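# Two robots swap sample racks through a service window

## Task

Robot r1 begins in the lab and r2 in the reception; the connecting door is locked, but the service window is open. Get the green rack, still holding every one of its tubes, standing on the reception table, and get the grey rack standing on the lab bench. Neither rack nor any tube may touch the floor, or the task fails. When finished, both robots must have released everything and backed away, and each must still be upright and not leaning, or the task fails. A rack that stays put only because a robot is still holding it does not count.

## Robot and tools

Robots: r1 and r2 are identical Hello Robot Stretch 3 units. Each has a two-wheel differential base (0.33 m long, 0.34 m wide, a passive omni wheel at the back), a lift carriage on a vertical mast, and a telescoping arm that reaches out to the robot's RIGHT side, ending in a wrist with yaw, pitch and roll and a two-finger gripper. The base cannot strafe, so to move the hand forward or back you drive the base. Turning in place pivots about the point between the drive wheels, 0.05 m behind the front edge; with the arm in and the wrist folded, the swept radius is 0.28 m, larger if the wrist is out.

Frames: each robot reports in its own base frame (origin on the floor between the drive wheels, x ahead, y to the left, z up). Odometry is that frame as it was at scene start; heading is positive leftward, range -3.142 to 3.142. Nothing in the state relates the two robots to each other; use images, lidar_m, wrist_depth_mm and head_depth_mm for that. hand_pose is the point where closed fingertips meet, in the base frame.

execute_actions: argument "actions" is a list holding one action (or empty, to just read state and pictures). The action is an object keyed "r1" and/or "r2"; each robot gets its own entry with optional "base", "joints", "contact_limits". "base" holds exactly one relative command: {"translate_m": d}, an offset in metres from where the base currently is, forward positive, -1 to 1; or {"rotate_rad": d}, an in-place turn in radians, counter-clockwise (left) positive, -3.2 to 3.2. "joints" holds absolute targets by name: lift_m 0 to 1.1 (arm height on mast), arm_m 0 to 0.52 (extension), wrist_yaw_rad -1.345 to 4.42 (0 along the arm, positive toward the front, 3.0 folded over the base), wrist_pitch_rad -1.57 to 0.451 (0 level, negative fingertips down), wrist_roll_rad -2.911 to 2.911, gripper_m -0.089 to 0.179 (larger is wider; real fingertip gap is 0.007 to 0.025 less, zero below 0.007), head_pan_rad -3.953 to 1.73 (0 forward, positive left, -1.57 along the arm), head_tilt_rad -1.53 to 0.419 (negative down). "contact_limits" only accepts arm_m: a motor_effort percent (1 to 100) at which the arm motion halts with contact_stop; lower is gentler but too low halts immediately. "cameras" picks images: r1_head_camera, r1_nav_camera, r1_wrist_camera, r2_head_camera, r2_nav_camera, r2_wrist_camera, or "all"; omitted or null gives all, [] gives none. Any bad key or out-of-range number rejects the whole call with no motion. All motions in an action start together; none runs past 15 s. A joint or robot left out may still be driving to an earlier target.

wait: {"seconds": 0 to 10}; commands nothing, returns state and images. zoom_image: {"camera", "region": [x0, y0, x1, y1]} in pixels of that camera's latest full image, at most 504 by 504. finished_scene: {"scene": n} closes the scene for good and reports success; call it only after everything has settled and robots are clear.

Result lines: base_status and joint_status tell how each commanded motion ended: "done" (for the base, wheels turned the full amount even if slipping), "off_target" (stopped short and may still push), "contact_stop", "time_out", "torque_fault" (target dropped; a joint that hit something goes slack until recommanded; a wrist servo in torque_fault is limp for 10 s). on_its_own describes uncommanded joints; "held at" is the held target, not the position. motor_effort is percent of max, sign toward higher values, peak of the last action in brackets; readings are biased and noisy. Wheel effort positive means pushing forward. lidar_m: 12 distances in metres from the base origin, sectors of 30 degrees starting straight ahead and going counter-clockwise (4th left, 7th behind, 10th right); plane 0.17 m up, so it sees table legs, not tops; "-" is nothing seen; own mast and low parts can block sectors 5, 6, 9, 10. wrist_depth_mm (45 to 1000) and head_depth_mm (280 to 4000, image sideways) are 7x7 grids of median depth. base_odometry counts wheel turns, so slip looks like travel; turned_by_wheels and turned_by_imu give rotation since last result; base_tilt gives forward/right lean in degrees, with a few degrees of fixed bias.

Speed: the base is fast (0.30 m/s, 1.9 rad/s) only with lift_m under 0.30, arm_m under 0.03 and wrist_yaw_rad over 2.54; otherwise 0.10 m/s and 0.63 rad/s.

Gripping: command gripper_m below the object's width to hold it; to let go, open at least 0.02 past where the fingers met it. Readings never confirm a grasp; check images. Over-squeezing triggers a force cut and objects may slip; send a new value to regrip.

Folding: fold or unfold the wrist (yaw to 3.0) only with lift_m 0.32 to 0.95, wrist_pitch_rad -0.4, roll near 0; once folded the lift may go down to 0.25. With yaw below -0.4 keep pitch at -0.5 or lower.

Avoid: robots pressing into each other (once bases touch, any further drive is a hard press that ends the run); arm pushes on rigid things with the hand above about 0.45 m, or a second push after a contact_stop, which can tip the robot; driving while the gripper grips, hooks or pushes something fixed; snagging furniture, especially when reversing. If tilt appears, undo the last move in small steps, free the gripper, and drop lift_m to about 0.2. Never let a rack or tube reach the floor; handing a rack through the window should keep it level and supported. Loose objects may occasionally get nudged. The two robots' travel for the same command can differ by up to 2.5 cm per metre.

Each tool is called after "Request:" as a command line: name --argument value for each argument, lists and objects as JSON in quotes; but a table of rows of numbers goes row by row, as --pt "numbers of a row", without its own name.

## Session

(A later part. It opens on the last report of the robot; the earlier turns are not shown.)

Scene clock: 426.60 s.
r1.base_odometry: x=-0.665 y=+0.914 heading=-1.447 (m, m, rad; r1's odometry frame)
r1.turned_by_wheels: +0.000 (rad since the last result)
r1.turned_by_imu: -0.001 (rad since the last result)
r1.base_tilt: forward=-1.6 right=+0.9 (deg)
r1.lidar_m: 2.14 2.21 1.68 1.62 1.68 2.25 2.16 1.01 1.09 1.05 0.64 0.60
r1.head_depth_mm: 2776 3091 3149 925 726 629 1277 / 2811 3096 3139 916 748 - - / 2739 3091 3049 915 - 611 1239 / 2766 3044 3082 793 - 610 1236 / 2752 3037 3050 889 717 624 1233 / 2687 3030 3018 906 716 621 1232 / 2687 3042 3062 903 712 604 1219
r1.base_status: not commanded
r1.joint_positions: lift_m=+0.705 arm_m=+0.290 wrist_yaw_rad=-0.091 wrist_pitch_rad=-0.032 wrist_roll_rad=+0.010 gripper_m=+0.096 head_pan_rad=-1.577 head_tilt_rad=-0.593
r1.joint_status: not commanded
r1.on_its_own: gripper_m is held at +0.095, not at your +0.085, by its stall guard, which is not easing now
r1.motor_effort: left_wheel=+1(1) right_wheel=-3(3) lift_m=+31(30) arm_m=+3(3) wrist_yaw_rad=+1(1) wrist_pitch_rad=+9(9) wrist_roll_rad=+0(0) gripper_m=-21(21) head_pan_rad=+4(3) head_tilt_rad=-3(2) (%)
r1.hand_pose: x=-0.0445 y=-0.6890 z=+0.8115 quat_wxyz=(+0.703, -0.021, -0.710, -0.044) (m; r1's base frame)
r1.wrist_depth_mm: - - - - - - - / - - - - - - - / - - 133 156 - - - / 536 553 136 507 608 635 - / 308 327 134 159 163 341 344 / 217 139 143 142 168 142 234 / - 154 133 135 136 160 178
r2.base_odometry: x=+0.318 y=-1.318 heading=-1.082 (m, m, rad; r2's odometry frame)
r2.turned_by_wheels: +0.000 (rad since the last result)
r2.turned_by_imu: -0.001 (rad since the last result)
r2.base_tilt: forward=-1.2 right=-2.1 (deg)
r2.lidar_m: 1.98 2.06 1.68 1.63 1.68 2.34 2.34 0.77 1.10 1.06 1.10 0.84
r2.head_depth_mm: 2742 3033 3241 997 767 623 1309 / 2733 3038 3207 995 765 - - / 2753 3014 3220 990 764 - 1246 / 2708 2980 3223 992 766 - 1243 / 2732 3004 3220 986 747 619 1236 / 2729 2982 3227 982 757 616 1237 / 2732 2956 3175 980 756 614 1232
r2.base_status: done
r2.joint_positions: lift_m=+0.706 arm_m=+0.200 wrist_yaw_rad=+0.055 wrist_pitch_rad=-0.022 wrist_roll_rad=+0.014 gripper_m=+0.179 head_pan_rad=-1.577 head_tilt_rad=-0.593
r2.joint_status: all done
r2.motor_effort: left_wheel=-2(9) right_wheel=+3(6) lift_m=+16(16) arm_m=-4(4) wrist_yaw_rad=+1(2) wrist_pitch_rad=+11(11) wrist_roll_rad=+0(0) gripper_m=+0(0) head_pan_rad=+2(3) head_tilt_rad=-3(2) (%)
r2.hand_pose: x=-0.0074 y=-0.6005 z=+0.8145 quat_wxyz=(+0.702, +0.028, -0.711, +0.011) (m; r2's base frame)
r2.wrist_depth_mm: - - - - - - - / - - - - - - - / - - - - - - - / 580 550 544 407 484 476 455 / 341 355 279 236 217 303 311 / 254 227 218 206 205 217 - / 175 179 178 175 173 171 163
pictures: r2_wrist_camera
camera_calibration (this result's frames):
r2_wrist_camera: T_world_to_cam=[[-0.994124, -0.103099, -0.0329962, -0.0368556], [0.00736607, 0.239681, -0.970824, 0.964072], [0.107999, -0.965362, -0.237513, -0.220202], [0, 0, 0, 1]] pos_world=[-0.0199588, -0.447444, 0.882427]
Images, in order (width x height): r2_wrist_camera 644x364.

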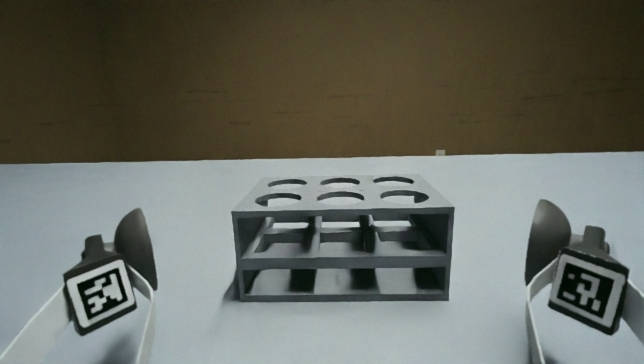

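Request:
execute_actions --actions '[{"r2": {"joints": {"arm_m": 0.262}}}]' --cameras '[]'

Request:
execute_actions --actions '[{"r2": {"joints": {"gripper_m": 0.095}}}]' --cameras '["r2_wrist_camera"]'

Scene clock: 434.10 s.
r1.base_odometry: x=-0.665 y=+0.914 heading=-1.447 (m, m, rad; r1's odometry frame)
r1.turned_by_wheels: +0.000 (rad since the last result)
r1.turned_by_imu: -0.001 (rad since the last result)
r1.base_tilt: forward=-1.5 right=+1.1 (deg)
r1.lidar_m: 2.14 2.19 1.69 1.62 1.68 2.24 2.16 1.02 1.09 1.05 0.64 0.61
r1.head_depth_mm: 2759 3121 3136 922 727 630 1275 / 2786 3106 3064 921 746 - - / 2776 3028 3074 916 - 611 1244 / 2778 3070 3000 796 - 610 1235 / 2759 3020 3039 887 717 623 1228 / 2738 3017 3032 902 716 622 1232 / 2725 2997 2988 901 715 604 1233
r1.base_status: not commanded
r1.joint_positions: lift_m=+0.705 arm_m=+0.290 wrist_yaw_rad=-0.091 wrist_pitch_rad=-0.032 wrist_roll_rad=+0.010 gripper_m=+0.096 head_pan_rad=-1.577 head_tilt_rad=-0.593
r1.joint_status: not commanded
r1.on_its_own: gripper_m is held at +0.095, not at your +0.085, by its stall guard, which is not easing now
r1.motor_effort: left_wheel=+1(1) right_wheel=-3(3) lift_m=+31(30) arm_m=+2(3) wrist_yaw_rad=+1(1) wrist_pitch_rad=+9(9) wrist_roll_rad=+0(0) gripper_m=-21(21) head_pan_rad=+3(3) head_tilt_rad=-2(3) (%)
r1.hand_pose: x=-0.0445 y=-0.6890 z=+0.8115 quat_wxyz=(+0.703, -0.021, -0.710, -0.044) (m; r1's base frame)
r1.wrist_depth_mm: - - - - - - - / - - - - - - - / - - 133 157 - - - / 528 553 136 505 610 628 - / 310 328 135 159 164 343 347 / 217 139 143 142 168 142 235 / - 154 133 135 137 160 178
r2.base_odometry: x=+0.318 y=-1.318 heading=-1.082 (m, m, rad; r2's odometry frame)
r2.turned_by_wheels: +0.000 (rad since the last result)
r2.turned_by_imu: -0.001 (rad since the last result)
r2.base_tilt: forward=-1.3 right=-2.1 (deg)
r2.lidar_m: 1.98 2.06 1.68 1.63 1.68 2.34 2.35 0.77 1.10 1.06 1.11 0.84
r2.head_depth_mm: 2738 2993 3264 1001 767 622 1290 / 2742 2965 3281 995 790 - 1242 / 2726 3001 3262 995 791 582 1270 / 2712 3010 3240 988 750 589 1244 / 2725 2998 3214 987 746 618 1236 / 2717 2973 3207 982 757 616 1234 / 2712 2952 3214 978 755 614 1235
r2.base_status: not commanded
r2.joint_positions: lift_m=+0.706 arm_m=+0.262 wrist_yaw_rad=+0.056 wrist_pitch_rad=-0.022 wrist_roll_rad=+0.014 gripper_m=+0.179 head_pan_rad=-1.577 head_tilt_rad=-0.593
r2.joint_status: all done
r2.motor_effort: left_wheel=-2(2) right_wheel=+3(3) lift_m=+16(16) arm_m=+4(1) wrist_yaw_rad=-1(1) wrist_pitch_rad=+12(11) wrist_roll_rad=+0(0) gripper_m=+0(0) head_pan_rad=+3(2) head_tilt_rad=-2(2) (%)
r2.hand_pose: x=-0.0072 y=-0.6619 z=+0.8145 quat_wxyz=(+0.702, +0.028, -0.711, +0.011) (m; r2's base frame)
r2.wrist_depth_mm: - - - - - - - / - - - - - - - / - - - - - - - / 575 554 528 503 484 476 455 / 339 351 189 171 167 286 313 / 252 225 168 178 174 161 - / 175 181 147 144 143 157 163
pictures: none
No camera images: the call's "cameras" was empty. Leave "cameras" out to get every camera's image.

Scene clock: 435.43 s.
r1.base_odometry: x=-0.665 y=+0.914 heading=-1.447 (m, m, rad; r1's odometry frame)
r1.turned_by_wheels: +0.000 (rad since the last result)
r1.turned_by_imu: +0.000 (rad since the last result)
r1.base_tilt: forward=-1.6 right=+1.2 (deg)
r1.lidar_m: 2.14 2.20 1.68 1.62 1.68 2.24 2.16 1.01 1.09 1.05 0.64 0.61
r1.head_depth_mm: 2773 3111 3107 926 724 629 1274 / 2787 3112 3084 920 746 - - / 2764 3072 3094 915 - 610 1236 / 2765 3089 3062 794 - 610 1236 / 2719 3041 3060 894 719 623 1235 / 2739 3029 3037 900 713 623 1234 / 2690 3043 3032 902 715 604 1225
r1.base_status: not commanded
r1.joint_positions: lift_m=+0.705 arm_m=+0.290 wrist_yaw_rad=-0.091 wrist_pitch_rad=-0.032 wrist_roll_rad=+0.010 gripper_m=+0.096 head_pan_rad=-1.577 head_tilt_rad=-0.593
r1.joint_status: not commanded
r1.on_its_own: gripper_m is held at +0.095, not at your +0.085, by its stall guard, which is not easing now
r1.motor_effort: left_wheel=+1(1) right_wheel=-3(3) lift_m=+30(30) arm_m=+3(3) wrist_yaw_rad=+1(0) wrist_pitch_rad=+9(9) wrist_roll_rad=+0(0) gripper_m=-21(22) head_pan_rad=+3(3) head_tilt_rad=-2(2) (%)
r1.hand_pose: x=-0.0445 y=-0.6890 z=+0.8115 quat_wxyz=(+0.703, -0.021, -0.710, -0.044) (m; r1's base frame)
r1.wrist_depth_mm: - - - - - - - / - - - - - - - / - - 133 157 - - - / 527 546 136 503 616 630 - / 309 325 135 159 164 341 345 / 217 139 143 142 168 142 235 / - 154 133 135 137 160 177
r2.base_odometry: x=+0.318 y=-1.318 heading=-1.082 (m, m, rad; r2's odometry frame)
r2.turned_by_wheels: +0.000 (rad since the last result)
r2.turned_by_imu: +0.000 (rad since the last result)
r2.base_tilt: forward=-1.3 right=-2.2 (deg)
r2.lidar_m: 1.98 2.06 1.69 1.63 1.68 2.33 2.35 0.77 1.10 1.06 1.10 0.84
r2.head_depth_mm: 2737 3054 3242 1001 767 621 1291 / 2731 3018 3296 999 791 - 1246 / 2740 3001 3238 995 791 582 1271 / 2740 3007 3191 990 - 587 1242 / 2692 2993 3212 984 748 617 1235 / 2684 2991 3212 980 758 616 1238 / 2726 2963 3226 977 754 615 1234
r2.base_status: not commanded
r2.joint_positions: lift_m=+0.706 arm_m=+0.262 wrist_yaw_rad=+0.056 wrist_pitch_rad=-0.022 wrist_roll_rad=+0.014 gripper_m=+0.096 head_pan_rad=-1.577 head_tilt_rad=-0.593
r2.joint_status: all done
r2.motor_effort: left_wheel=-2(3) right_wheel=+3(3) lift_m=+15(16) arm_m=+4(4) wrist_yaw_rad=+1(1) wrist_pitch_rad=+11(11) wrist_roll_rad=+0(0) gripper_m=-22(95) head_pan_rad=+2(3) head_tilt_rad=-2(3) (%)
r2.hand_pose: x=-0.0072 y=-0.6619 z=+0.8145 quat_wxyz=(+0.702, +0.028, -0.711, +0.011) (m; r2's base frame)
r2.wrist_depth_mm: - - - - - - - / - - - - - - - / - - - - - - - / 589 563 538 513 490 473 456 / 338 355 173 170 167 298 293 / 238 - 171 178 174 143 219 / 191 180 147 144 143 161 167
pictures: r2_wrist_camera
camera_calibration (this result's frames):
r2_wrist_camera: T_world_to_cam=[[-0.994071, -0.103605, -0.0329887, -0.0433946], [0.00725184, 0.239549, -0.970857, 0.978755], [0.108488, -0.965341, -0.237377, -0.279548], [0, 0, 0, 1]] pos_world=[-0.0199074, -0.508815, 0.882441]
Images, in order (width x height): r2_wrist_camera 644x364.

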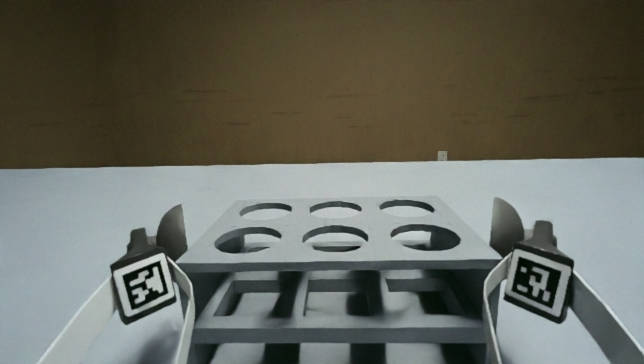

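Request:
execute_actions --actions '[{"r1": {"joints": {"lift_m": 0.735}}, "r2": {"joints": {"lift_m": 0.735}}}]' --cameras '["r1_wrist_camera", "r2_wrist_camera"]'

Request:
wait --seconds 4

Scene clock: 446.90 s.
r1.base_odometry: x=-0.665 y=+0.914 heading=-1.447 (m, m, rad; r1's odometry frame)
r1.turned_by_wheels: +0.000 (rad since the last result)
r1.turned_by_imu: -0.001 (rad since the last result)
r1.base_tilt: forward=-1.6 right=+1.2 (deg)
r1.lidar_m: 2.14 2.20 1.68 1.62 1.69 2.24 2.16 1.01 1.09 1.05 0.64 0.60
r1.head_depth_mm: 2793 3084 3083 924 724 630 1288 / 2757 3075 3054 921 746 - - / 2742 3107 3087 953 - 626 1239 / 2744 3018 3052 798 - 625 1237 / 2739 3065 3057 874 717 625 1229 / 2716 3011 3018 907 717 623 1240 / 2686 3040 3030 904 712 604 1229
r1.base_status: not commanded
r1.joint_positions: lift_m=+0.735 arm_m=+0.290 wrist_yaw_rad=-0.091 wrist_pitch_rad=-0.051 wrist_roll_rad=+0.010 gripper_m=+0.099 head_pan_rad=-1.577 head_tilt_rad=-0.593
r1.joint_status: all done
r1.on_its_own: gripper_m is held at +0.098, not at your +0.085, by its stall guard, which is not easing now
r1.motor_effort: left_wheel=+1(1) right_wheel=-2(3) lift_m=+44(47) arm_m=+3(3) wrist_yaw_rad=+1(2) wrist_pitch_rad=+14(15) wrist_roll_rad=+0(0) gripper_m=-20(21) head_pan_rad=+3(3) head_tilt_rad=-2(2) (%)
r1.hand_pose: x=-0.0445 y=-0.6883 z=+0.8362 quat_wxyz=(+0.702, -0.014, -0.710, -0.050) (m; r1's base frame)
r1.wrist_depth_mm: - - - - - - - / - - - - - - - / - - 137 171 - - - / - - 140 578 - - - / 362 380 136 159 164 397 402 / 261 138 143 143 169 142 281 / 203 187 134 136 149 195 216
r2.base_odometry: x=+0.318 y=-1.318 heading=-1.082 (m, m, rad; r2's odometry frame)
r2.turned_by_wheels: +0.000 (rad since the last result)
r2.turned_by_imu: -0.001 (rad since the last result)
r2.base_tilt: forward=-1.2 right=-2.0 (deg)
r2.lidar_m: 1.98 2.06 1.69 1.63 1.68 2.33 2.35 0.77 1.10 1.06 1.10 0.84
r2.head_depth_mm: 2758 3004 3289 998 765 631 1305 / 2747 2999 3270 997 794 - 1242 / 2748 3011 3252 994 818 590 1276 / 2704 3003 3202 990 - 603 1243 / 2710 2965 3220 987 761 617 1238 / 2700 2967 3212 981 761 617 1229 / 2694 2941 3218 981 755 616 1233
r2.base_status: not commanded
r2.joint_positions: lift_m=+0.734 arm_m=+0.262 wrist_yaw_rad=+0.056 wrist_pitch_rad=-0.032 wrist_roll_rad=+0.014 gripper_m=+0.102 head_pan_rad=-1.577 head_tilt_rad=-0.593
r2.joint_status: all done
r2.on_its_own: gripper_m is held at +0.101, not at your +0.095, by its stall guard, which is not easing now
r2.motor_effort: left_wheel=-2(3) right_wheel=+3(3) lift_m=+39(37) arm_m=+5(3) wrist_yaw_rad=+0(1) wrist_pitch_rad=+15(17) wrist_roll_rad=+0(0) gripper_m=-19(19) head_pan_rad=+2(2) head_tilt_rad=-2(3) (%)
r2.hand_pose: x=-0.0073 y=-0.6616 z=+0.8409 quat_wxyz=(+0.702, +0.031, -0.711, +0.008) (m; r2's base frame)
r2.wrist_depth_mm: - - - - - - - / - - - - - - - / - - - - - - - / 684 658 620 599 588 560 536 / 408 428 181 174 170 386 349 / 288 - 172 180 172 143 263 / 234 218 152 155 152 195 204
pictures: r1_wrist_camera, r2_wrist_camera
camera_calibration (this result's frames):
r1_wrist_camera: T_world_to_cam=[[-0.996504, 0.0825974, 0.0125326, 0.00273131], [0.00415608, 0.198842, -0.980023, 0.990205], [-0.0834393, -0.976545, -0.19849, -0.350163], [0, 0, 0, 1]] pos_world=[-0.030611, -0.539069, 0.900885]
r2_wrist_camera: T_world_to_cam=[[-0.994088, -0.103297, -0.0334375, -0.0419283], [0.00675018, 0.248574, -0.968589, 1.00838], [0.108364, -0.963089, -0.246407, -0.263919], [0, 0, 0, 1]] pos_world=[-0.0198879, -0.509166, 0.910272]
Images, in order (width x height): r1_wrist_camera 644x364, r2_wrist_camera 644x364.

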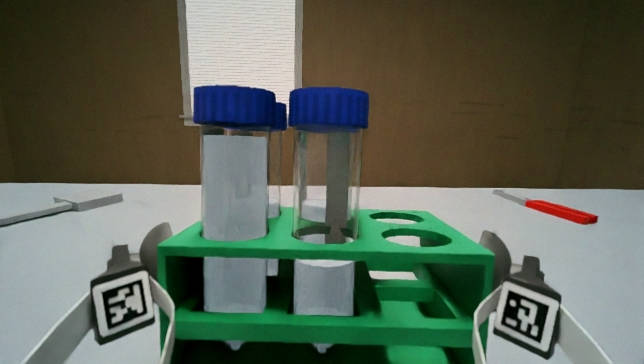

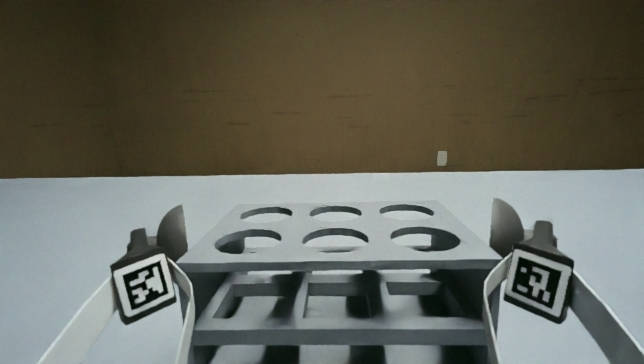

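Scene clock: 450.90 s.
r1.base_odometry: x=-0.665 y=+0.914 heading=-1.447 (m, m, rad; r1's odometry frame)
r1.turned_by_wheels: +0.000 (rad since the last result)
r1.turned_by_imu: +0.000 (rad since the last result)
r1.base_tilt: forward=-1.6 right=+1.1 (deg)
r1.lidar_m: 2.13 2.20 1.68 1.62 1.68 2.24 2.16 1.01 1.09 1.05 0.64 0.60
r1.head_depth_mm: 2771 3133 3124 924 726 630 1287 / 2766 3099 3112 920 744 - - / 2760 3040 3079 952 - 628 1243 / 2774 3024 3083 801 - 624 1236 / 2692 3064 3032 875 719 622 1236 / 2721 3030 3055 901 716 623 1226 / 2731 3054 3023 901 712 604 1229
r1.base_status: not commanded
r1.joint_positions: lift_m=+0.735 arm_m=+0.290 wrist_yaw_rad=-0.091 wrist_pitch_rad=-0.051 wrist_roll_rad=+0.010 gripper_m=+0.099 head_pan_rad=-1.577 head_tilt_rad=-0.593
r1.joint_status: all done
r1.on_its_own: gripper_m is held at +0.098, not at your +0.085, by its stall guard, which is not easing now
r1.motor_effort: left_wheel=+1(1) right_wheel=-3(3) lift_m=+45(47) arm_m=+3(3) wrist_yaw_rad=+1(2) wrist_pitch_rad=+14(15) wrist_roll_rad=+0(0) gripper_m=-21(21) head_pan_rad=+3(3) head_tilt_rad=-3(2) (%)
r1.hand_pose: x=-0.0445 y=-0.6883 z=+0.8362 quat_wxyz=(+0.702, -0.014, -0.710, -0.050) (m; r1's base frame)
r1.wrist_depth_mm: - - - - - - - / - - - - - - - / - - 138 172 - - - / - - 140 581 - - - / 368 384 136 160 164 404 407 / 261 139 143 143 169 142 282 / 203 188 134 136 150 194 214
r2.base_odometry: x=+0.318 y=-1.318 heading=-1.082 (m, m, rad; r2's odometry frame)
r2.turned_by_wheels: +0.000 (rad since the last result)
r2.turned_by_imu: -0.001 (rad since the last result)
r2.base_tilt: forward=-1.2 right=-2.1 (deg)
r2.lidar_m: 1.98 2.06 1.69 1.63 1.68 2.33 2.35 0.77 1.10 1.06 1.10 0.84
r2.head_depth_mm: 2733 2992 3254 999 769 632 1303 / 2734 3018 3282 994 792 - 1241 / 2726 2993 3217 991 819 589 1266 / 2718 3005 3212 988 - 601 1238 / 2698 2987 3222 987 760 619 1242 / 2695 2995 3221 978 758 617 1238 / 2701 3012 3178 978 755 615 1234
r2.base_status: not commanded
r2.joint_positions: lift_m=+0.734 arm_m=+0.262 wrist_yaw_rad=+0.056 wrist_pitch_rad=-0.032 wrist_roll_rad=+0.014 gripper_m=+0.102 head_pan_rad=-1.577 head_tilt_rad=-0.593
r2.joint_status: all done
r2.on_its_own: gripper_m is held at +0.101, not at your +0.095, by its stall guard, which is not easing now
r2.motor_effort: left_wheel=-3(3) right_wheel=+2(3) lift_m=+39(37) arm_m=+3(3) wrist_yaw_rad=+1(1) wrist_pitch_rad=+16(17) wrist_roll_rad=+0(0) gripper_m=-19(19) head_pan_rad=+2(2) head_tilt_rad=-3(3) (%)
r2.hand_pose: x=-0.0073 y=-0.6616 z=+0.8409 quat_wxyz=(+0.702, +0.031, -0.711, +0.008) (m; r2's base frame)
r2.wrist_depth_mm: - - - - - - - / - - - - - - - / - - - - - - - / 698 655 625 598 596 561 543 / 406 427 179 174 169 381 350 / 292 - 171 181 173 143 266 / 233 219 152 155 153 194 205
wait: 4.00 s; at rest by 0.27 s
pictures: r1_head_camera (sideways: a quarter turn clockwise sets it upright), r1_nav_camera (sideways: a quarter turn counterclockwise sets it upright), r1_wrist_camera, r2_head_camera (sideways: a quarter turn clockwise sets it upright), r2_nav_camera (sideways: a quarter turn counterclockwise sets it upright), r2_wrist_camera
camera_calibration (this result's frames):
r1_head_camera: T_world_to_cam=[[0.0056086, 0.563508, -0.826091, 1.09721], [0.998012, -0.0550153, -0.0307522, 0.0396272], [-0.0627767, -0.824276, -0.562697, 0.689041], [0, 0, 0, 1]] pos_world=[-0.00244647, -0.0481438, 1.29533]
r1_nav_camera: T_world_to_cam=[[-0.0259489, -0.58598, 0.80991, -1.01956], [-0.999327, -0.00581649, -0.036226, 0.101188], [0.0259386, -0.810304, -0.585435, 0.718007], [0, 0, 0, 1]] pos_world=[0.056039, -0.0150487, 1.24976]
r1_wrist_camera: T_world_to_cam=[[-0.996504, 0.0825972, 0.0125326, 0.00273127], [0.00415609, 0.198842, -0.980023, 0.990205], [-0.0834391, -0.976545, -0.19849, -0.350163], [0, 0, 0, 1]] pos_world=[-0.0306109, -0.539069, 0.900885]
r2_head_camera: T_world_to_cam=[[-0.0183001, 0.520398, -0.853728, 1.12451], [0.998808, -0.0291394, -0.0391721, 0.0424324], [-0.0452623, -0.853427, -0.519244, 0.634644], [0, 0, 0, 1]] pos_world=[0.00692228, -0.0423351, 1.29122]
r2_nav_camera: T_world_to_cam=[[-0.0259651, -0.527408, 0.849216, -1.06293], [-0.99949, -0.00209805, -0.0318628, 0.0907625], [0.0185864, -0.84961, -0.527084, 0.643385], [0, 0, 0, 1]] pos_world=[0.051159, -0.0137797, 1.24467]
r2_wrist_camera: T_world_to_cam=[[-0.994088, -0.103297, -0.0334376, -0.0419282], [0.00675028, 0.248574, -0.968589, 1.00838], [0.108364, -0.963089, -0.246407, -0.263919], [0, 0, 0, 1]] pos_world=[-0.0198879, -0.509166, 0.910272]
Images, in order (width x height): r1_head_camera 896x504, r1_nav_camera 672x504, r1_wrist_camera 644x364, r2_head_camera 896x504, r2_nav_camera 672x504, r2_wrist_camera 644x364.

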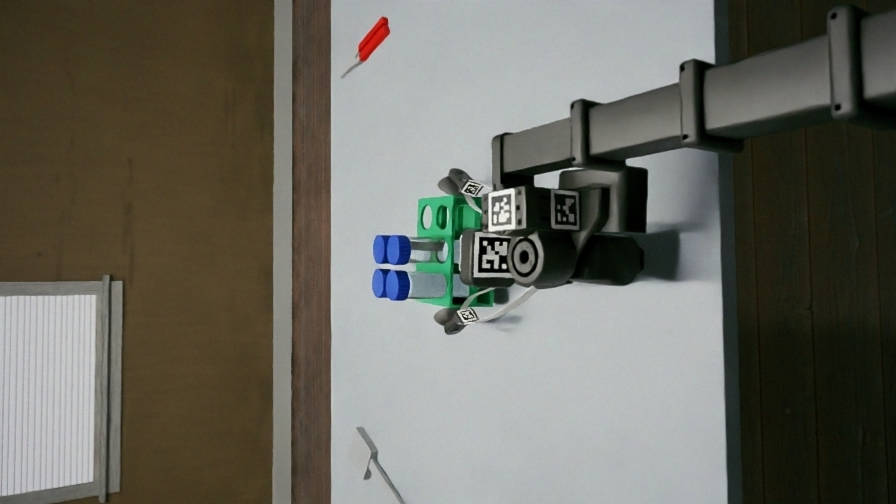

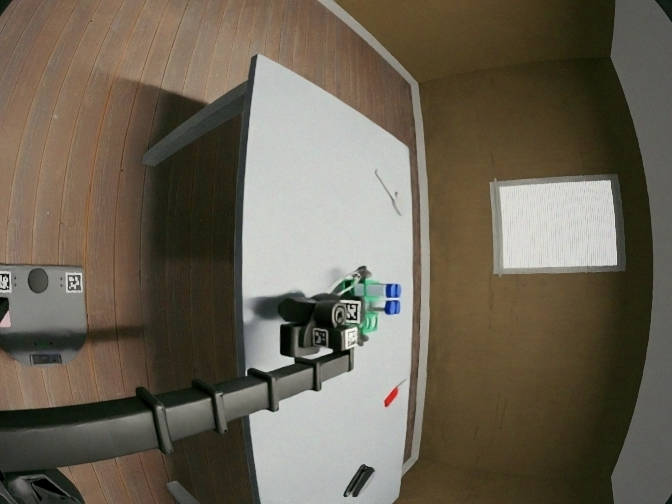

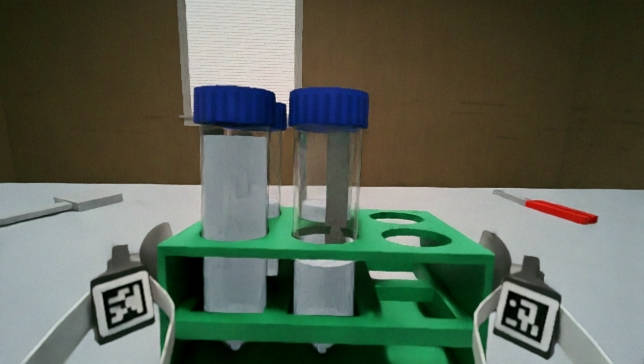

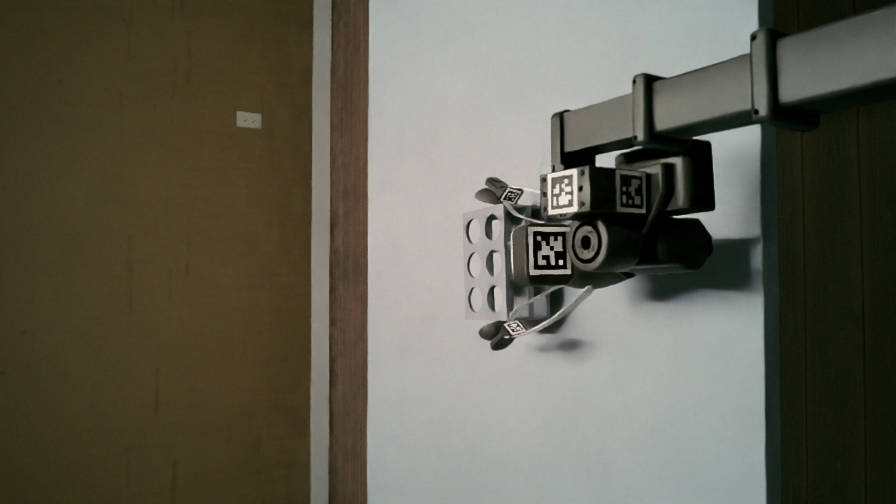

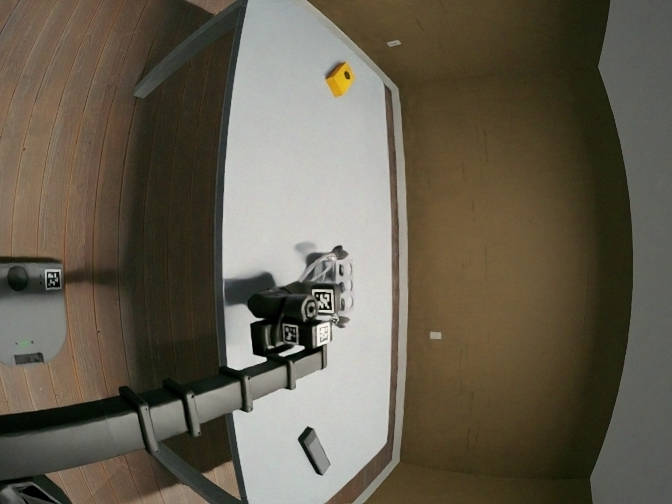

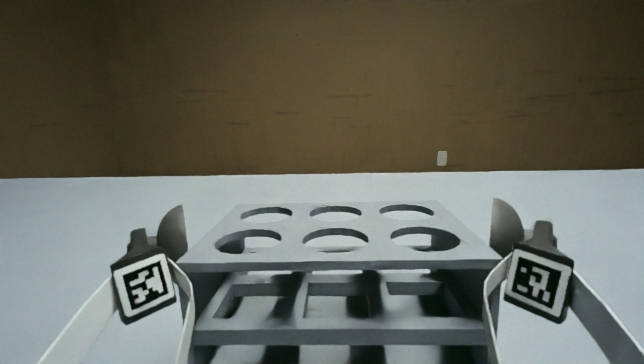

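Request:
execute_actions --actions '[{"r1": {"base": {"translate_m": 1.0}, "joints": {"lift_m": 0.88, "arm_m": 0.03, "wrist_yaw_rad": 0.0, "head_pan_rad": -0.6, "head_tilt_rad": -0.3}}, "r2": {"base": {"translate_m": -1.0}, "joints": {"lift_m": 0.88, "arm_m": 0.03, "wrist_yaw_rad": 0.0, "head_pan_rad": -2.6, "head_tilt_rad": -0.3}}}]' --cameras '["r1_wrist_camera", "r2_wrist_camera", "r1_head_camera", "r2_head_camera"]'

Scene clock: 532.23 s.
r1.base_odometry: x=-0.541 y=-0.078 heading=-1.447 (m, m, rad; r1's odometry frame)
r1.turned_by_wheels: +0.000 (rad since the last result)
r1.turned_by_imu: -0.002 (rad since the last result)
r1.base_tilt: forward=-1.6 right=+1.0 (deg)
r1.lidar_m: 1.14 1.19 1.60 1.61 1.68 2.31 1.97 0.65 1.16 3.11 1.62 1.18
r1.head_depth_mm: 1582 1713 1873 2043 2227 1908 1502 / 1445 1556 1674 1815 1981 1893 1496 / 1463 1568 1641 1633 1786 1828 1500 / - - - 1486 1607 1713 1494 / - - - 1362 1464 1586 1493 / - - - 1257 1360 1444 1466 / - - - 1253 1247 1327 1397
r1.base_status: done
r1.joint_positions: lift_m=+0.880 arm_m=+0.030 wrist_yaw_rad=+0.000 wrist_pitch_rad=-0.053 wrist_roll_rad=+0.010 gripper_m=+0.099 head_pan_rad=-0.607 head_tilt_rad=-0.310
r1.joint_status: all done
r1.on_its_own: gripper_m is held at +0.098, not at your +0.085, by its stall guard, which is not easing now
r1.motor_effort: left_wheel=+1(5) right_wheel=-3(6) lift_m=+44(46) arm_m=-3(4) wrist_yaw_rad=+1(6) wrist_pitch_rad=+15(15) wrist_roll_rad=+1(0) gripper_m=-20(20) head_pan_rad=+3(36) head_tilt_rad=+4(19) (%)
r1.hand_pose: x=-0.0215 y=-0.4298 z=+0.9807 quat_wxyz=(+0.704, +0.019, -0.710, -0.019) (m; r1's base frame)
r1.wrist_depth_mm: - - - - - - - / - - - - - - - / - - 138 161 - - - / - - 140 - - - - / - - 136 159 163 913 823 / - 138 143 142 169 142 621 / - - 133 135 149 890 -
r2.base_odometry: x=-0.152 y=-0.435 heading=-1.082 (m, m, rad; r2's odometry frame)
r2.turned_by_wheels: +0.000 (rad since the last result)
r2.turned_by_imu: +0.000 (rad since the last result)
r2.base_tilt: forward=-1.3 right=-2.1 (deg)
r2.lidar_m: 1.78 2.30 1.67 1.62 1.70 1.40 1.35 1.41 1.94 1.14 0.50 1.51
r2.head_depth_mm: 1247 - - 1508 1395 1467 1510 / 1254 - - 1509 1488 1567 1570 / 1284 - - 1514 1578 1677 1584 / 1362 - - 1647 1690 1784 1578 / 1418 - - 1718 1825 1898 1567 / 1424 1647 1747 1822 1963 2007 1568 / 1646 1757 1860 1981 2132 2013 1567
r2.base_status: done
r2.joint_positions: lift_m=+0.879 arm_m=+0.030 wrist_yaw_rad=+0.001 wrist_pitch_rad=-0.033 wrist_roll_rad=+0.014 gripper_m=+0.102 head_pan_rad=-2.593 head_tilt_rad=-0.310
r2.joint_status: all done
r2.on_its_own: gripper_m is held at +0.101, not at your +0.095, by its stall guard, which is not easing now
r2.motor_effort: left_wheel=-2(8) right_wheel=+3(3) lift_m=+39(40) arm_m=-3(1) wrist_yaw_rad=-1(2) wrist_pitch_rad=+17(17) wrist_roll_rad=+0(0) gripper_m=-19(20) head_pan_rad=-2(30) head_tilt_rad=+3(19) (%)
r2.hand_pose: x=-0.0213 y=-0.4306 z=+0.9855 quat_wxyz=(+0.702, +0.012, -0.712, -0.012) (m; r2's base frame)
r2.wrist_depth_mm: - - - - - - - / - - - - - - - / - - - - - - - / - - - - - - - / 815 860 179 173 169 - - / 580 - 172 181 172 142 - / 458 - 152 154 153 - -
pictures: r1_head_camera (sideways: a quarter turn clockwise sets it upright), r1_wrist_camera, r2_head_camera (sideways: a quarter turn clockwise sets it upright), r2_wrist_camera
camera_calibration (this result's frames):
r1_head_camera: T_world_to_cam=[[-0.253383, 0.17867, -0.950723, 1.26137], [0.615187, 0.788222, -0.0158263, 0.0225392], [0.746553, -0.588883, -0.309637, 0.354811], [0, 0, 0, 1]] pos_world=[0.0408586, -0.0341928, 1.30943]
r1_wrist_camera: T_world_to_cam=[[-0.999892, -0.00772352, 0.0125188, -0.0364023], [-0.0138114, 0.200114, -0.979675, 1.0802], [0.00506136, -0.979742, -0.200199, -0.0649188], [0, 0, 0, 1]] pos_world=[-0.0211506, -0.280048, 1.04571]
r2_head_camera: T_world_to_cam=[[0.211362, 0.1544, -0.965136, 1.26849], [0.492835, -0.869564, -0.0311808, 0.0351279], [-0.844061, -0.469062, -0.259887, 0.302006], [0, 0, 0, 1]] pos_world=[-0.0305111, -0.0236485, 1.30385]
r2_wrist_camera: T_world_to_cam=[[-0.99826, -0.0485201, -0.0335069, -0.00359738], [0.020385, 0.249233, -0.968229, 1.09136], [0.0553296, -0.967227, -0.24781, -0.00578555], [0, 0, 0, 1]] pos_world=[-0.0255184, -0.277773, 1.05513]
Images, in order (width x height): r1_head_camera 896x504, r1_wrist_camera 644x364, r2_head_camera 896x504, r2_wrist_camera 644x364.

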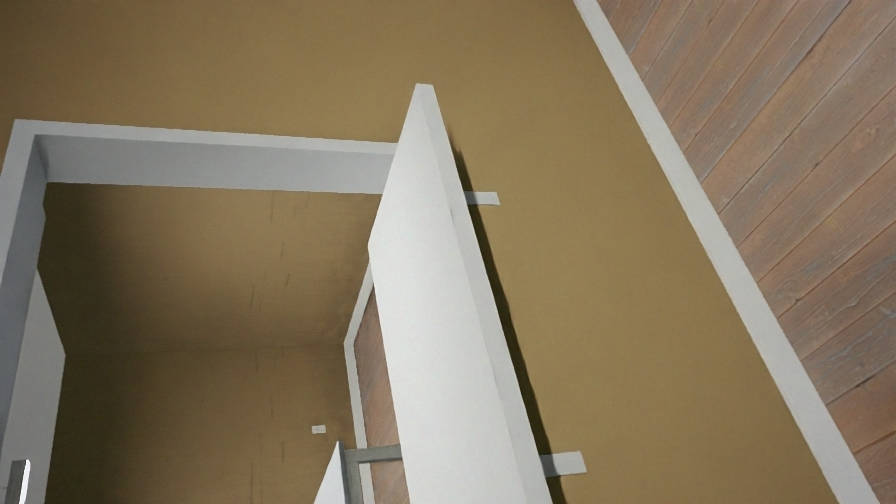

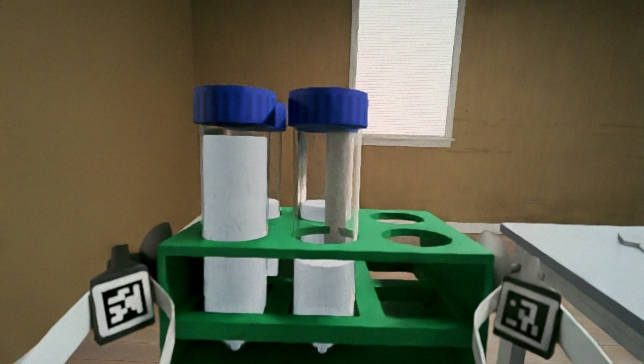

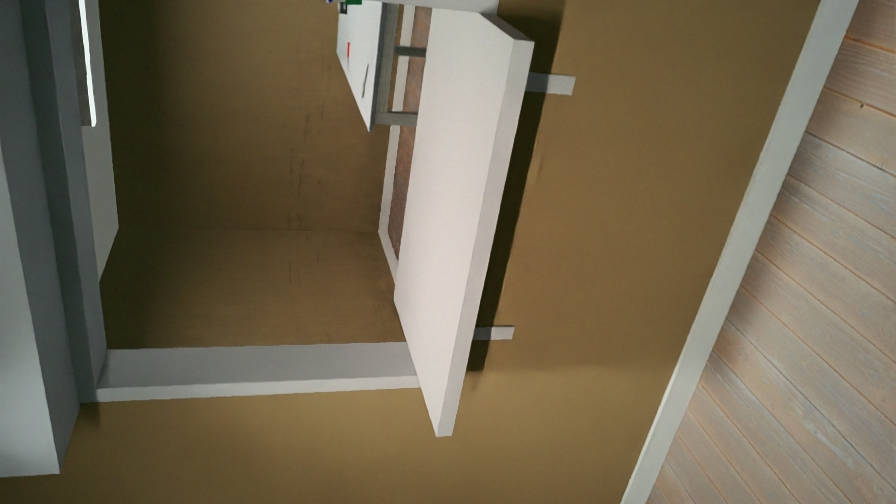

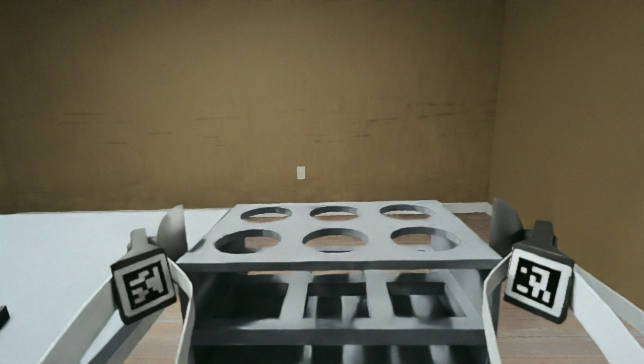

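Request:
execute_actions --actions '[{"r1": {"base": {"translate_m": 0.34}, "joints": {"lift_m": 0.9}}, "r2": {"base": {"translate_m": -0.54}, "joints": {"lift_m": 0.9}}}]' --cameras '[]'

Request:
execute_actions --actions '[{"r1": {"base": {"rotate_rad": 1.571}, "joints": {"head_pan_rad": -2.0, "head_tilt_rad": -0.45}}, "r2": {"base": {"rotate_rad": -1.571}, "joints": {"head_pan_rad": -1.1, "head_tilt_rad": -0.45}}}]' --cameras '[]'

Request:
execute_actions --actions '[{"r1": {"base": {"translate_m": -0.58}, "joints": {"head_pan_rad": -1.57}}, "r2": {"base": {"translate_m": 0.93}, "joints": {"head_pan_rad": -1.57}}}]' --cameras '["r1_wrist_camera", "r2_wrist_camera", "r1_head_camera", "r2_head_camera"]'

Scene clock: 565.77 s.
r1.base_odometry: x=-0.499 y=-0.416 heading=-1.447 (m, m, rad; r1's odometry frame)
r1.turned_by_wheels: +0.000 (rad since the last result)
r1.turned_by_imu: -0.001 (rad since the last result)
r1.base_tilt: forward=-1.7 right=+1.1 (deg)
r1.lidar_m: 0.81 0.84 1.12 1.62 1.68 2.30 2.30 0.94 1.35 3.08 1.14 0.83
r1.head_depth_mm: 1206 1269 1331 1273 1568 1700 1488 / 3676 3954 - 1264 1366 1532 1496 / - - - 1259 968 1346 1421 / - - - 1270 864 1203 1309 / - - - 1260 818 1090 1186 / - - - 1257 818 995 1073 / - - - 1165 854 924 989
r1.base_status: done
r1.joint_positions: lift_m=+0.900 arm_m=+0.030 wrist_yaw_rad=+0.000 wrist_pitch_rad=-0.053 wrist_roll_rad=+0.010 gripper_m=+0.099 head_pan_rad=-0.607 head_tilt_rad=-0.310
r1.joint_status: all done
r1.on_its_own: gripper_m is held at +0.098, not at your +0.085, by its stall guard, which is not easing now
r1.motor_effort: left_wheel=+1(6) right_wheel=-3(4) lift_m=+44(44) arm_m=-3(4) wrist_yaw_rad=+0(1) wrist_pitch_rad=+15(15) wrist_roll_rad=+0(0) gripper_m=-20(20) head_pan_rad=+3(3) head_tilt_rad=+3(3) (%)
r1.hand_pose: x=-0.0215 y=-0.4298 z=+1.0007 quat_wxyz=(+0.704, +0.019, -0.710, -0.019) (m; r1's base frame)
r1.wrist_depth_mm: 971 - - - - - - / 999 - - - - - - / - - 137 162 - - - / 852 - 139 - - - - / - - 136 159 164 - - / 992 138 143 143 169 143 - / 959 - 134 135 150 - -
r2.base_odometry: x=-0.405 y=+0.042 heading=-1.082 (m, m, rad; r2's odometry frame)
r2.turned_by_wheels: +0.000 (rad since the last result)
r2.turned_by_imu: +0.000 (rad since the last result)
r2.base_tilt: forward=-1.2 right=-2.0 (deg)
r2.lidar_m: 2.31 2.30 1.68 1.62 1.11 0.84 0.81 0.85 1.18 3.13 1.34 0.93
r2.head_depth_mm: 689 714 750 787 825 871 917 / 3870 - - 3425 878 925 978 / - - - 2919 913 745 1051 / - - - - 910 1055 1139 / - - - - 907 1147 1233 / - - - 1492 958 1247 1346 / 3658 3889 - 1481 1018 1371 1455
r2.base_status: done
r2.joint_positions: lift_m=+0.899 arm_m=+0.030 wrist_yaw_rad=+0.001 wrist_pitch_rad=-0.033 wrist_roll_rad=+0.014 gripper_m=+0.102 head_pan_rad=-2.593 head_tilt_rad=-0.310
r2.joint_status: all done
r2.on_its_own: gripper_m is held at +0.101, not at your +0.095, by its stall guard, which is not easing now
r2.motor_effort: left_wheel=-2(9) right_wheel=+3(4) lift_m=+39(41) arm_m=-4(3) wrist_yaw_rad=-1(1) wrist_pitch_rad=+17(17) wrist_roll_rad=+0(0) gripper_m=-19(19) head_pan_rad=-2(2) head_tilt_rad=+3(3) (%)
r2.hand_pose: x=-0.0213 y=-0.4306 z=+1.0055 quat_wxyz=(+0.702, +0.012, -0.712, -0.012) (m; r2's base frame)
r2.wrist_depth_mm: - - - - - - - / - - - - - - - / - - - - - - - / - - - - - - 834 / - - 181 172 169 - - / - - 172 182 172 143 1000 / - - 151 155 153 - -
pictures: none
No camera images: the call's "cameras" was empty. Leave "cameras" out to get every camera's image.

Scene clock: 569.20 s.
r1.base_odometry: x=-0.499 y=-0.416 heading=+0.124 (m, m, rad; r1's odometry frame)
r1.turned_by_wheels: +1.571 (rad since the last result)
r1.turned_by_imu: +1.585 (rad since the last result)
r1.base_tilt: forward=-1.7 right=+1.0 (deg)
r1.lidar_m: 1.62 1.67 2.29 2.29 1.50 1.34 3.10 1.15 0.84 0.81 0.84 1.12
r1.head_depth_mm: 3987 - 1474 972 1395 1552 - / - - 1459 915 1277 1468 - / - - - 911 1179 1295 - / - - - 913 1102 1173 - / - - 2929 929 1025 1107 - / 695 738 801 873 938 1049 - / 659 706 762 829 487 - -
r1.base_status: done
r1.joint_positions: lift_m=+0.900 arm_m=+0.030 wrist_yaw_rad=+0.000 wrist_pitch_rad=-0.053 wrist_roll_rad=+0.010 gripper_m=+0.099 head_pan_rad=-1.993 head_tilt_rad=-0.444
r1.joint_status: all done
r1.on_its_own: gripper_m is held at +0.098, not at your +0.085, by its stall guard, which is not easing now
r1.motor_effort: left_wheel=-3(7) right_wheel=+3(9) lift_m=+44(44) arm_m=-4(3) wrist_yaw_rad=+0(1) wrist_pitch_rad=+15(15) wrist_roll_rad=+0(0) gripper_m=-20(20) head_pan_rad=-2(36) head_tilt_rad=-2(13) (%)
r1.hand_pose: x=-0.0214 y=-0.4298 z=+1.0007 quat_wxyz=(+0.704, +0.019, -0.710, -0.019) (m; r1's base frame)
r1.wrist_depth_mm: 508 513 510 503 502 - - / 533 528 521 510 515 - - / 543 549 138 161 539 - - / 553 563 139 548 547 - - / 567 572 136 160 164 525 533 / 592 139 143 143 169 142 370 / 620 635 134 135 150 607 605
r2.base_odometry: x=-0.405 y=+0.042 heading=-2.653 (m, m, rad; r2's odometry frame)
r2.turned_by_wheels: -1.571 (rad since the last result)
r2.turned_by_imu: -1.564 (rad since the last result)
r2.base_tilt: forward=-1.3 right=-2.0 (deg)
r2.lidar_m: 3.14 1.34 0.93 2.31 2.30 1.68 1.62 1.11 0.84 0.81 0.84 1.17
r2.head_depth_mm: 658 701 749 802 852 441 1040 / - 737 781 839 912 999 1096 / - - - 1022 928 1060 1175 / - - - 1021 783 1129 1265 / - - - 1017 819 1212 1324 / - - - 1014 1170 1308 1383 / 3991 - - 1012 1259 1424 1392
r2.base_status: done
r2.joint_positions: lift_m=+0.899 arm_m=+0.030 wrist_yaw_rad=+0.001 wrist_pitch_rad=-0.033 wrist_roll_rad=+0.014 gripper_m=+0.102 head_pan_rad=-1.107 head_tilt_rad=-0.444
r2.joint_status: all done
r2.on_its_own: gripper_m is held at +0.101, not at your +0.095, by its stall guard, which is not easing now
r2.motor_effort: left_wheel=+3(9) right_wheel=-1(5) lift_m=+39(39) arm_m=-4(4) wrist_yaw_rad=+0(1) wrist_pitch_rad=+16(17) wrist_roll_rad=+0(0) gripper_m=-19(19) head_pan_rad=+2(30) head_tilt_rad=-3(11) (%)
r2.hand_pose: x=-0.0213 y=-0.4306 z=+1.0055 quat_wxyz=(+0.702, +0.012, -0.712, -0.012) (m; r2's base frame)
r2.wrist_depth_mm: - - 507 512 498 493 490 / - - 525 522 518 506 503 / - - 548 534 549 524 528 / 906 852 580 561 558 548 543 / 527 559 180 173 169 572 559 / 372 - 172 181 172 142 573 / 671 674 151 155 153 639 619
pictures: none
No camera images: the call's "cameras" was empty. Leave "cameras" out to get every camera's image.

Scene clock: 579.73 s.
r1.base_odometry: x=-1.075 y=-0.487 heading=+0.124 (m, m, rad; r1's odometry frame)
r1.turned_by_wheels: +0.000 (rad since the last result)
r1.turned_by_imu: -0.001 (rad since the last result)
r1.base_tilt: forward=-1.7 right=+1.1 (deg)
r1.lidar_m: 2.19 2.27 3.11 0.85 1.49 2.65 2.55 1.15 0.84 0.81 0.84 1.15
r1.head_depth_mm: - - - 917 757 1094 - / - - 1421 918 752 1081 - / - 1713 2613 914 511 1081 - / - 3851 3989 914 477 - - / - - 3949 906 450 1086 1240 / - - - 904 718 1077 1226 / - - - 899 711 1072 1215
r1.base_status: done
r1.joint_positions: lift_m=+0.900 arm_m=+0.030 wrist_yaw_rad=+0.000 wrist_pitch_rad=-0.053 wrist_roll_rad=+0.010 gripper_m=+0.099 head_pan_rad=-1.577 head_tilt_rad=-0.444
r1.joint_status: all done
r1.on_its_own: gripper_m is held at +0.098, not at your +0.085, by its stall guard, which is not easing now
r1.motor_effort: left_wheel=-3(8) right_wheel=+3(3) lift_m=+44(44) arm_m=-3(3) wrist_yaw_rad=+0(0) wrist_pitch_rad=+15(15) wrist_roll_rad=+0(0) gripper_m=-20(20) head_pan_rad=+3(27) head_tilt_rad=-2(2) (%)
r1.hand_pose: x=-0.0214 y=-0.4298 z=+1.0007 quat_wxyz=(+0.704, +0.019, -0.710, -0.019) (m; r1's base frame)
r1.wrist_depth_mm: 514 597 - - - - - / 535 603 - - - - - / 550 605 138 161 - - - / 579 609 140 771 915 - - / 586 509 136 159 164 527 537 / 356 138 143 143 169 142 372 / 636 630 134 135 150 475 609
r2.base_odometry: x=-1.227 y=-0.395 heading=-2.653 (m, m, rad; r2's odometry frame)
r2.turned_by_wheels: +0.000 (rad since the last result)
r2.turned_by_imu: -0.005 (rad since the last result)
r2.base_tilt: forward=-1.3 right=-2.1 (deg)
r2.lidar_m: 2.20 2.29 3.18 0.84 3.61 2.63 2.55 1.15 0.85 0.83 0.86 1.19
r2.head_depth_mm: - - - 1032 755 1043 - / - - 2596 1027 752 1043 - / - - 2954 1023 685 - - / - - 3408 1018 715 506 - / - - - 1016 746 1039 1161 / - - - 956 745 1035 1155 / 685 729 788 855 910 1033 1154
r2.base_status: done
r2.joint_positions: lift_m=+0.899 arm_m=+0.030 wrist_yaw_rad=+0.001 wrist_pitch_rad=-0.033 wrist_roll_rad=+0.014 gripper_m=+0.102 head_pan_rad=-1.563 head_tilt_rad=-0.444
r2.joint_status: all done
r2.on_its_own: gripper_m is held at +0.101, not at your +0.095, by its stall guard, which is not easing now
r2.motor_effort: left_wheel=+3(10) right_wheel=-2(2) lift_m=+39(39) arm_m=-4(4) wrist_yaw_rad=-1(1) wrist_pitch_rad=+17(17) wrist_roll_rad=+0(0) gripper_m=-20(19) head_pan_rad=-2(22) head_tilt_rad=-2(3) (%)
r2.hand_pose: x=-0.0213 y=-0.4306 z=+1.0055 quat_wxyz=(+0.702, +0.012, -0.712, -0.012) (m; r2's base frame)
r2.wrist_depth_mm: 528 524 - - - - - / 557 559 - - - - - / 590 559 - - - - - / 608 590 683 808 775 736 711 / 629 616 180 173 169 498 447 / 658 - 171 181 173 142 361 / 695 686 153 154 154 642 658
pictures: r1_head_camera (sideways: a quarter turn clockwise sets it upright), r1_wrist_camera, r2_head_camera (sideways: a quarter turn clockwise sets it upright), r2_wrist_camera
camera_calibration (this result's frames):
r1_head_camera: T_world_to_cam=[[0.00498863, 0.434887, -0.900471, 1.19421], [0.997966, -0.059391, -0.0231544, 0.0297413], [-0.0635495, -0.898525, -0.434298, 0.521982], [0, 0, 0, 1]] pos_world=[-0.00246656, -0.048566, 1.30274]
r1_wrist_camera: T_world_to_cam=[[-0.99989, -0.00794159, 0.012516, -0.0366881], [-0.0138531, 0.200266, -0.979644, 1.0998], [0.0052734, -0.979709, -0.200354, -0.0607443], [0, 0, 0, 1]] pos_world=[-0.021128, -0.280056, 1.0657]
r2_head_camera: T_world_to_cam=[[-0.0245964, 0.387874, -0.921384, 1.2128], [0.999164, -0.0205713, -0.0353327, 0.0374388], [-0.0326587, -0.921483, -0.387044, 0.462545], [0, 0, 0, 1]] pos_world=[0.00752922, -0.0434178, 1.29781]
r2_wrist_camera: T_world_to_cam=[[-0.99826, -0.0485138, -0.0335132, -0.00291927], [0.0203824, 0.249413, -0.968183, 1.11071], [0.0553288, -0.967181, -0.24799, -0.000632462], [0, 0, 0, 1]] pos_world=[-0.0255182, -0.277779, 1.07512]
Images, in order (width x height): r1_head_camera 896x504, r1_wrist_camera 644x364, r2_head_camera 896x504, r2_wrist_camera 644x364.

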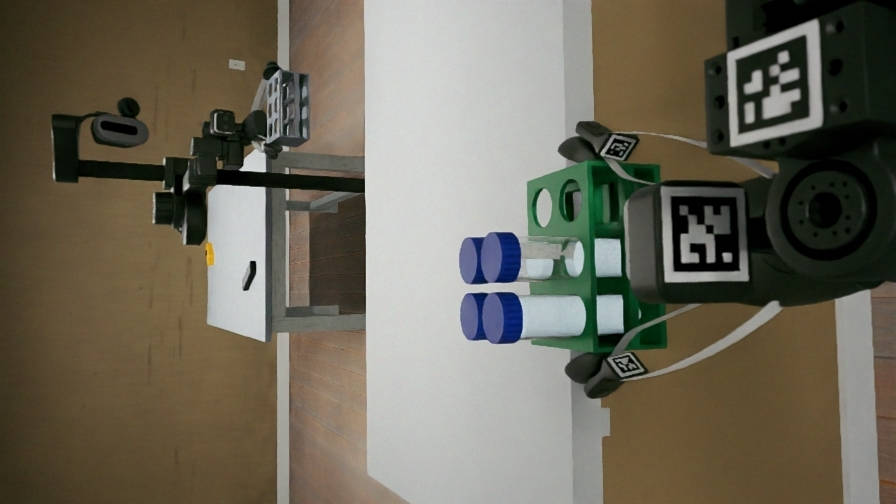

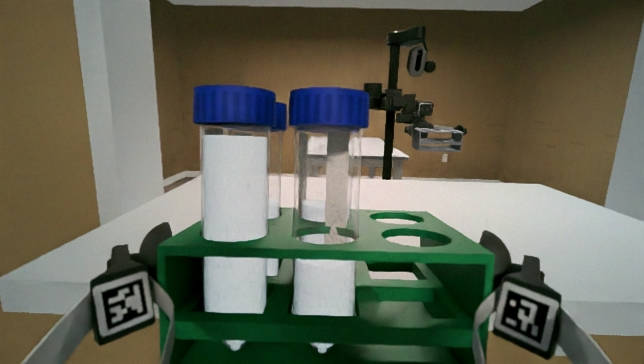

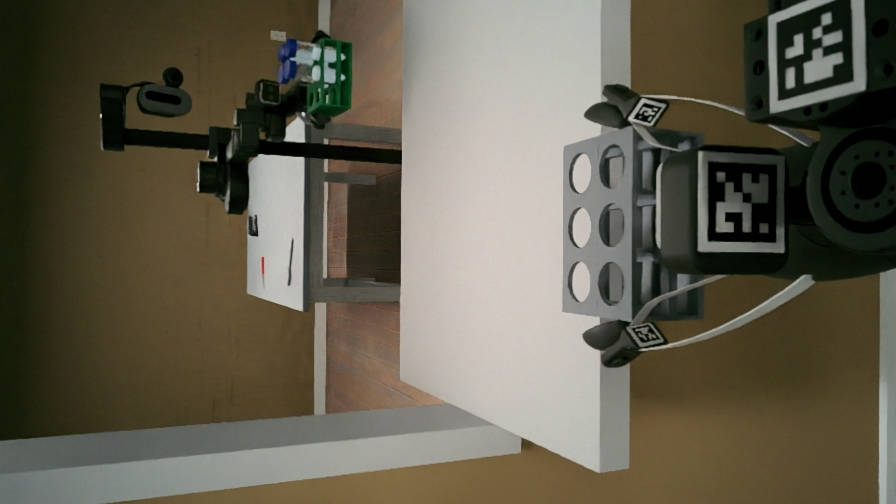

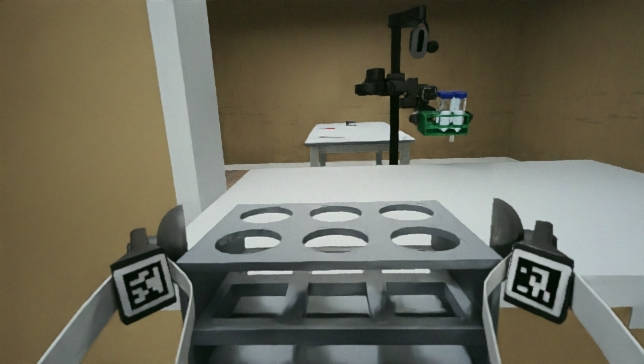

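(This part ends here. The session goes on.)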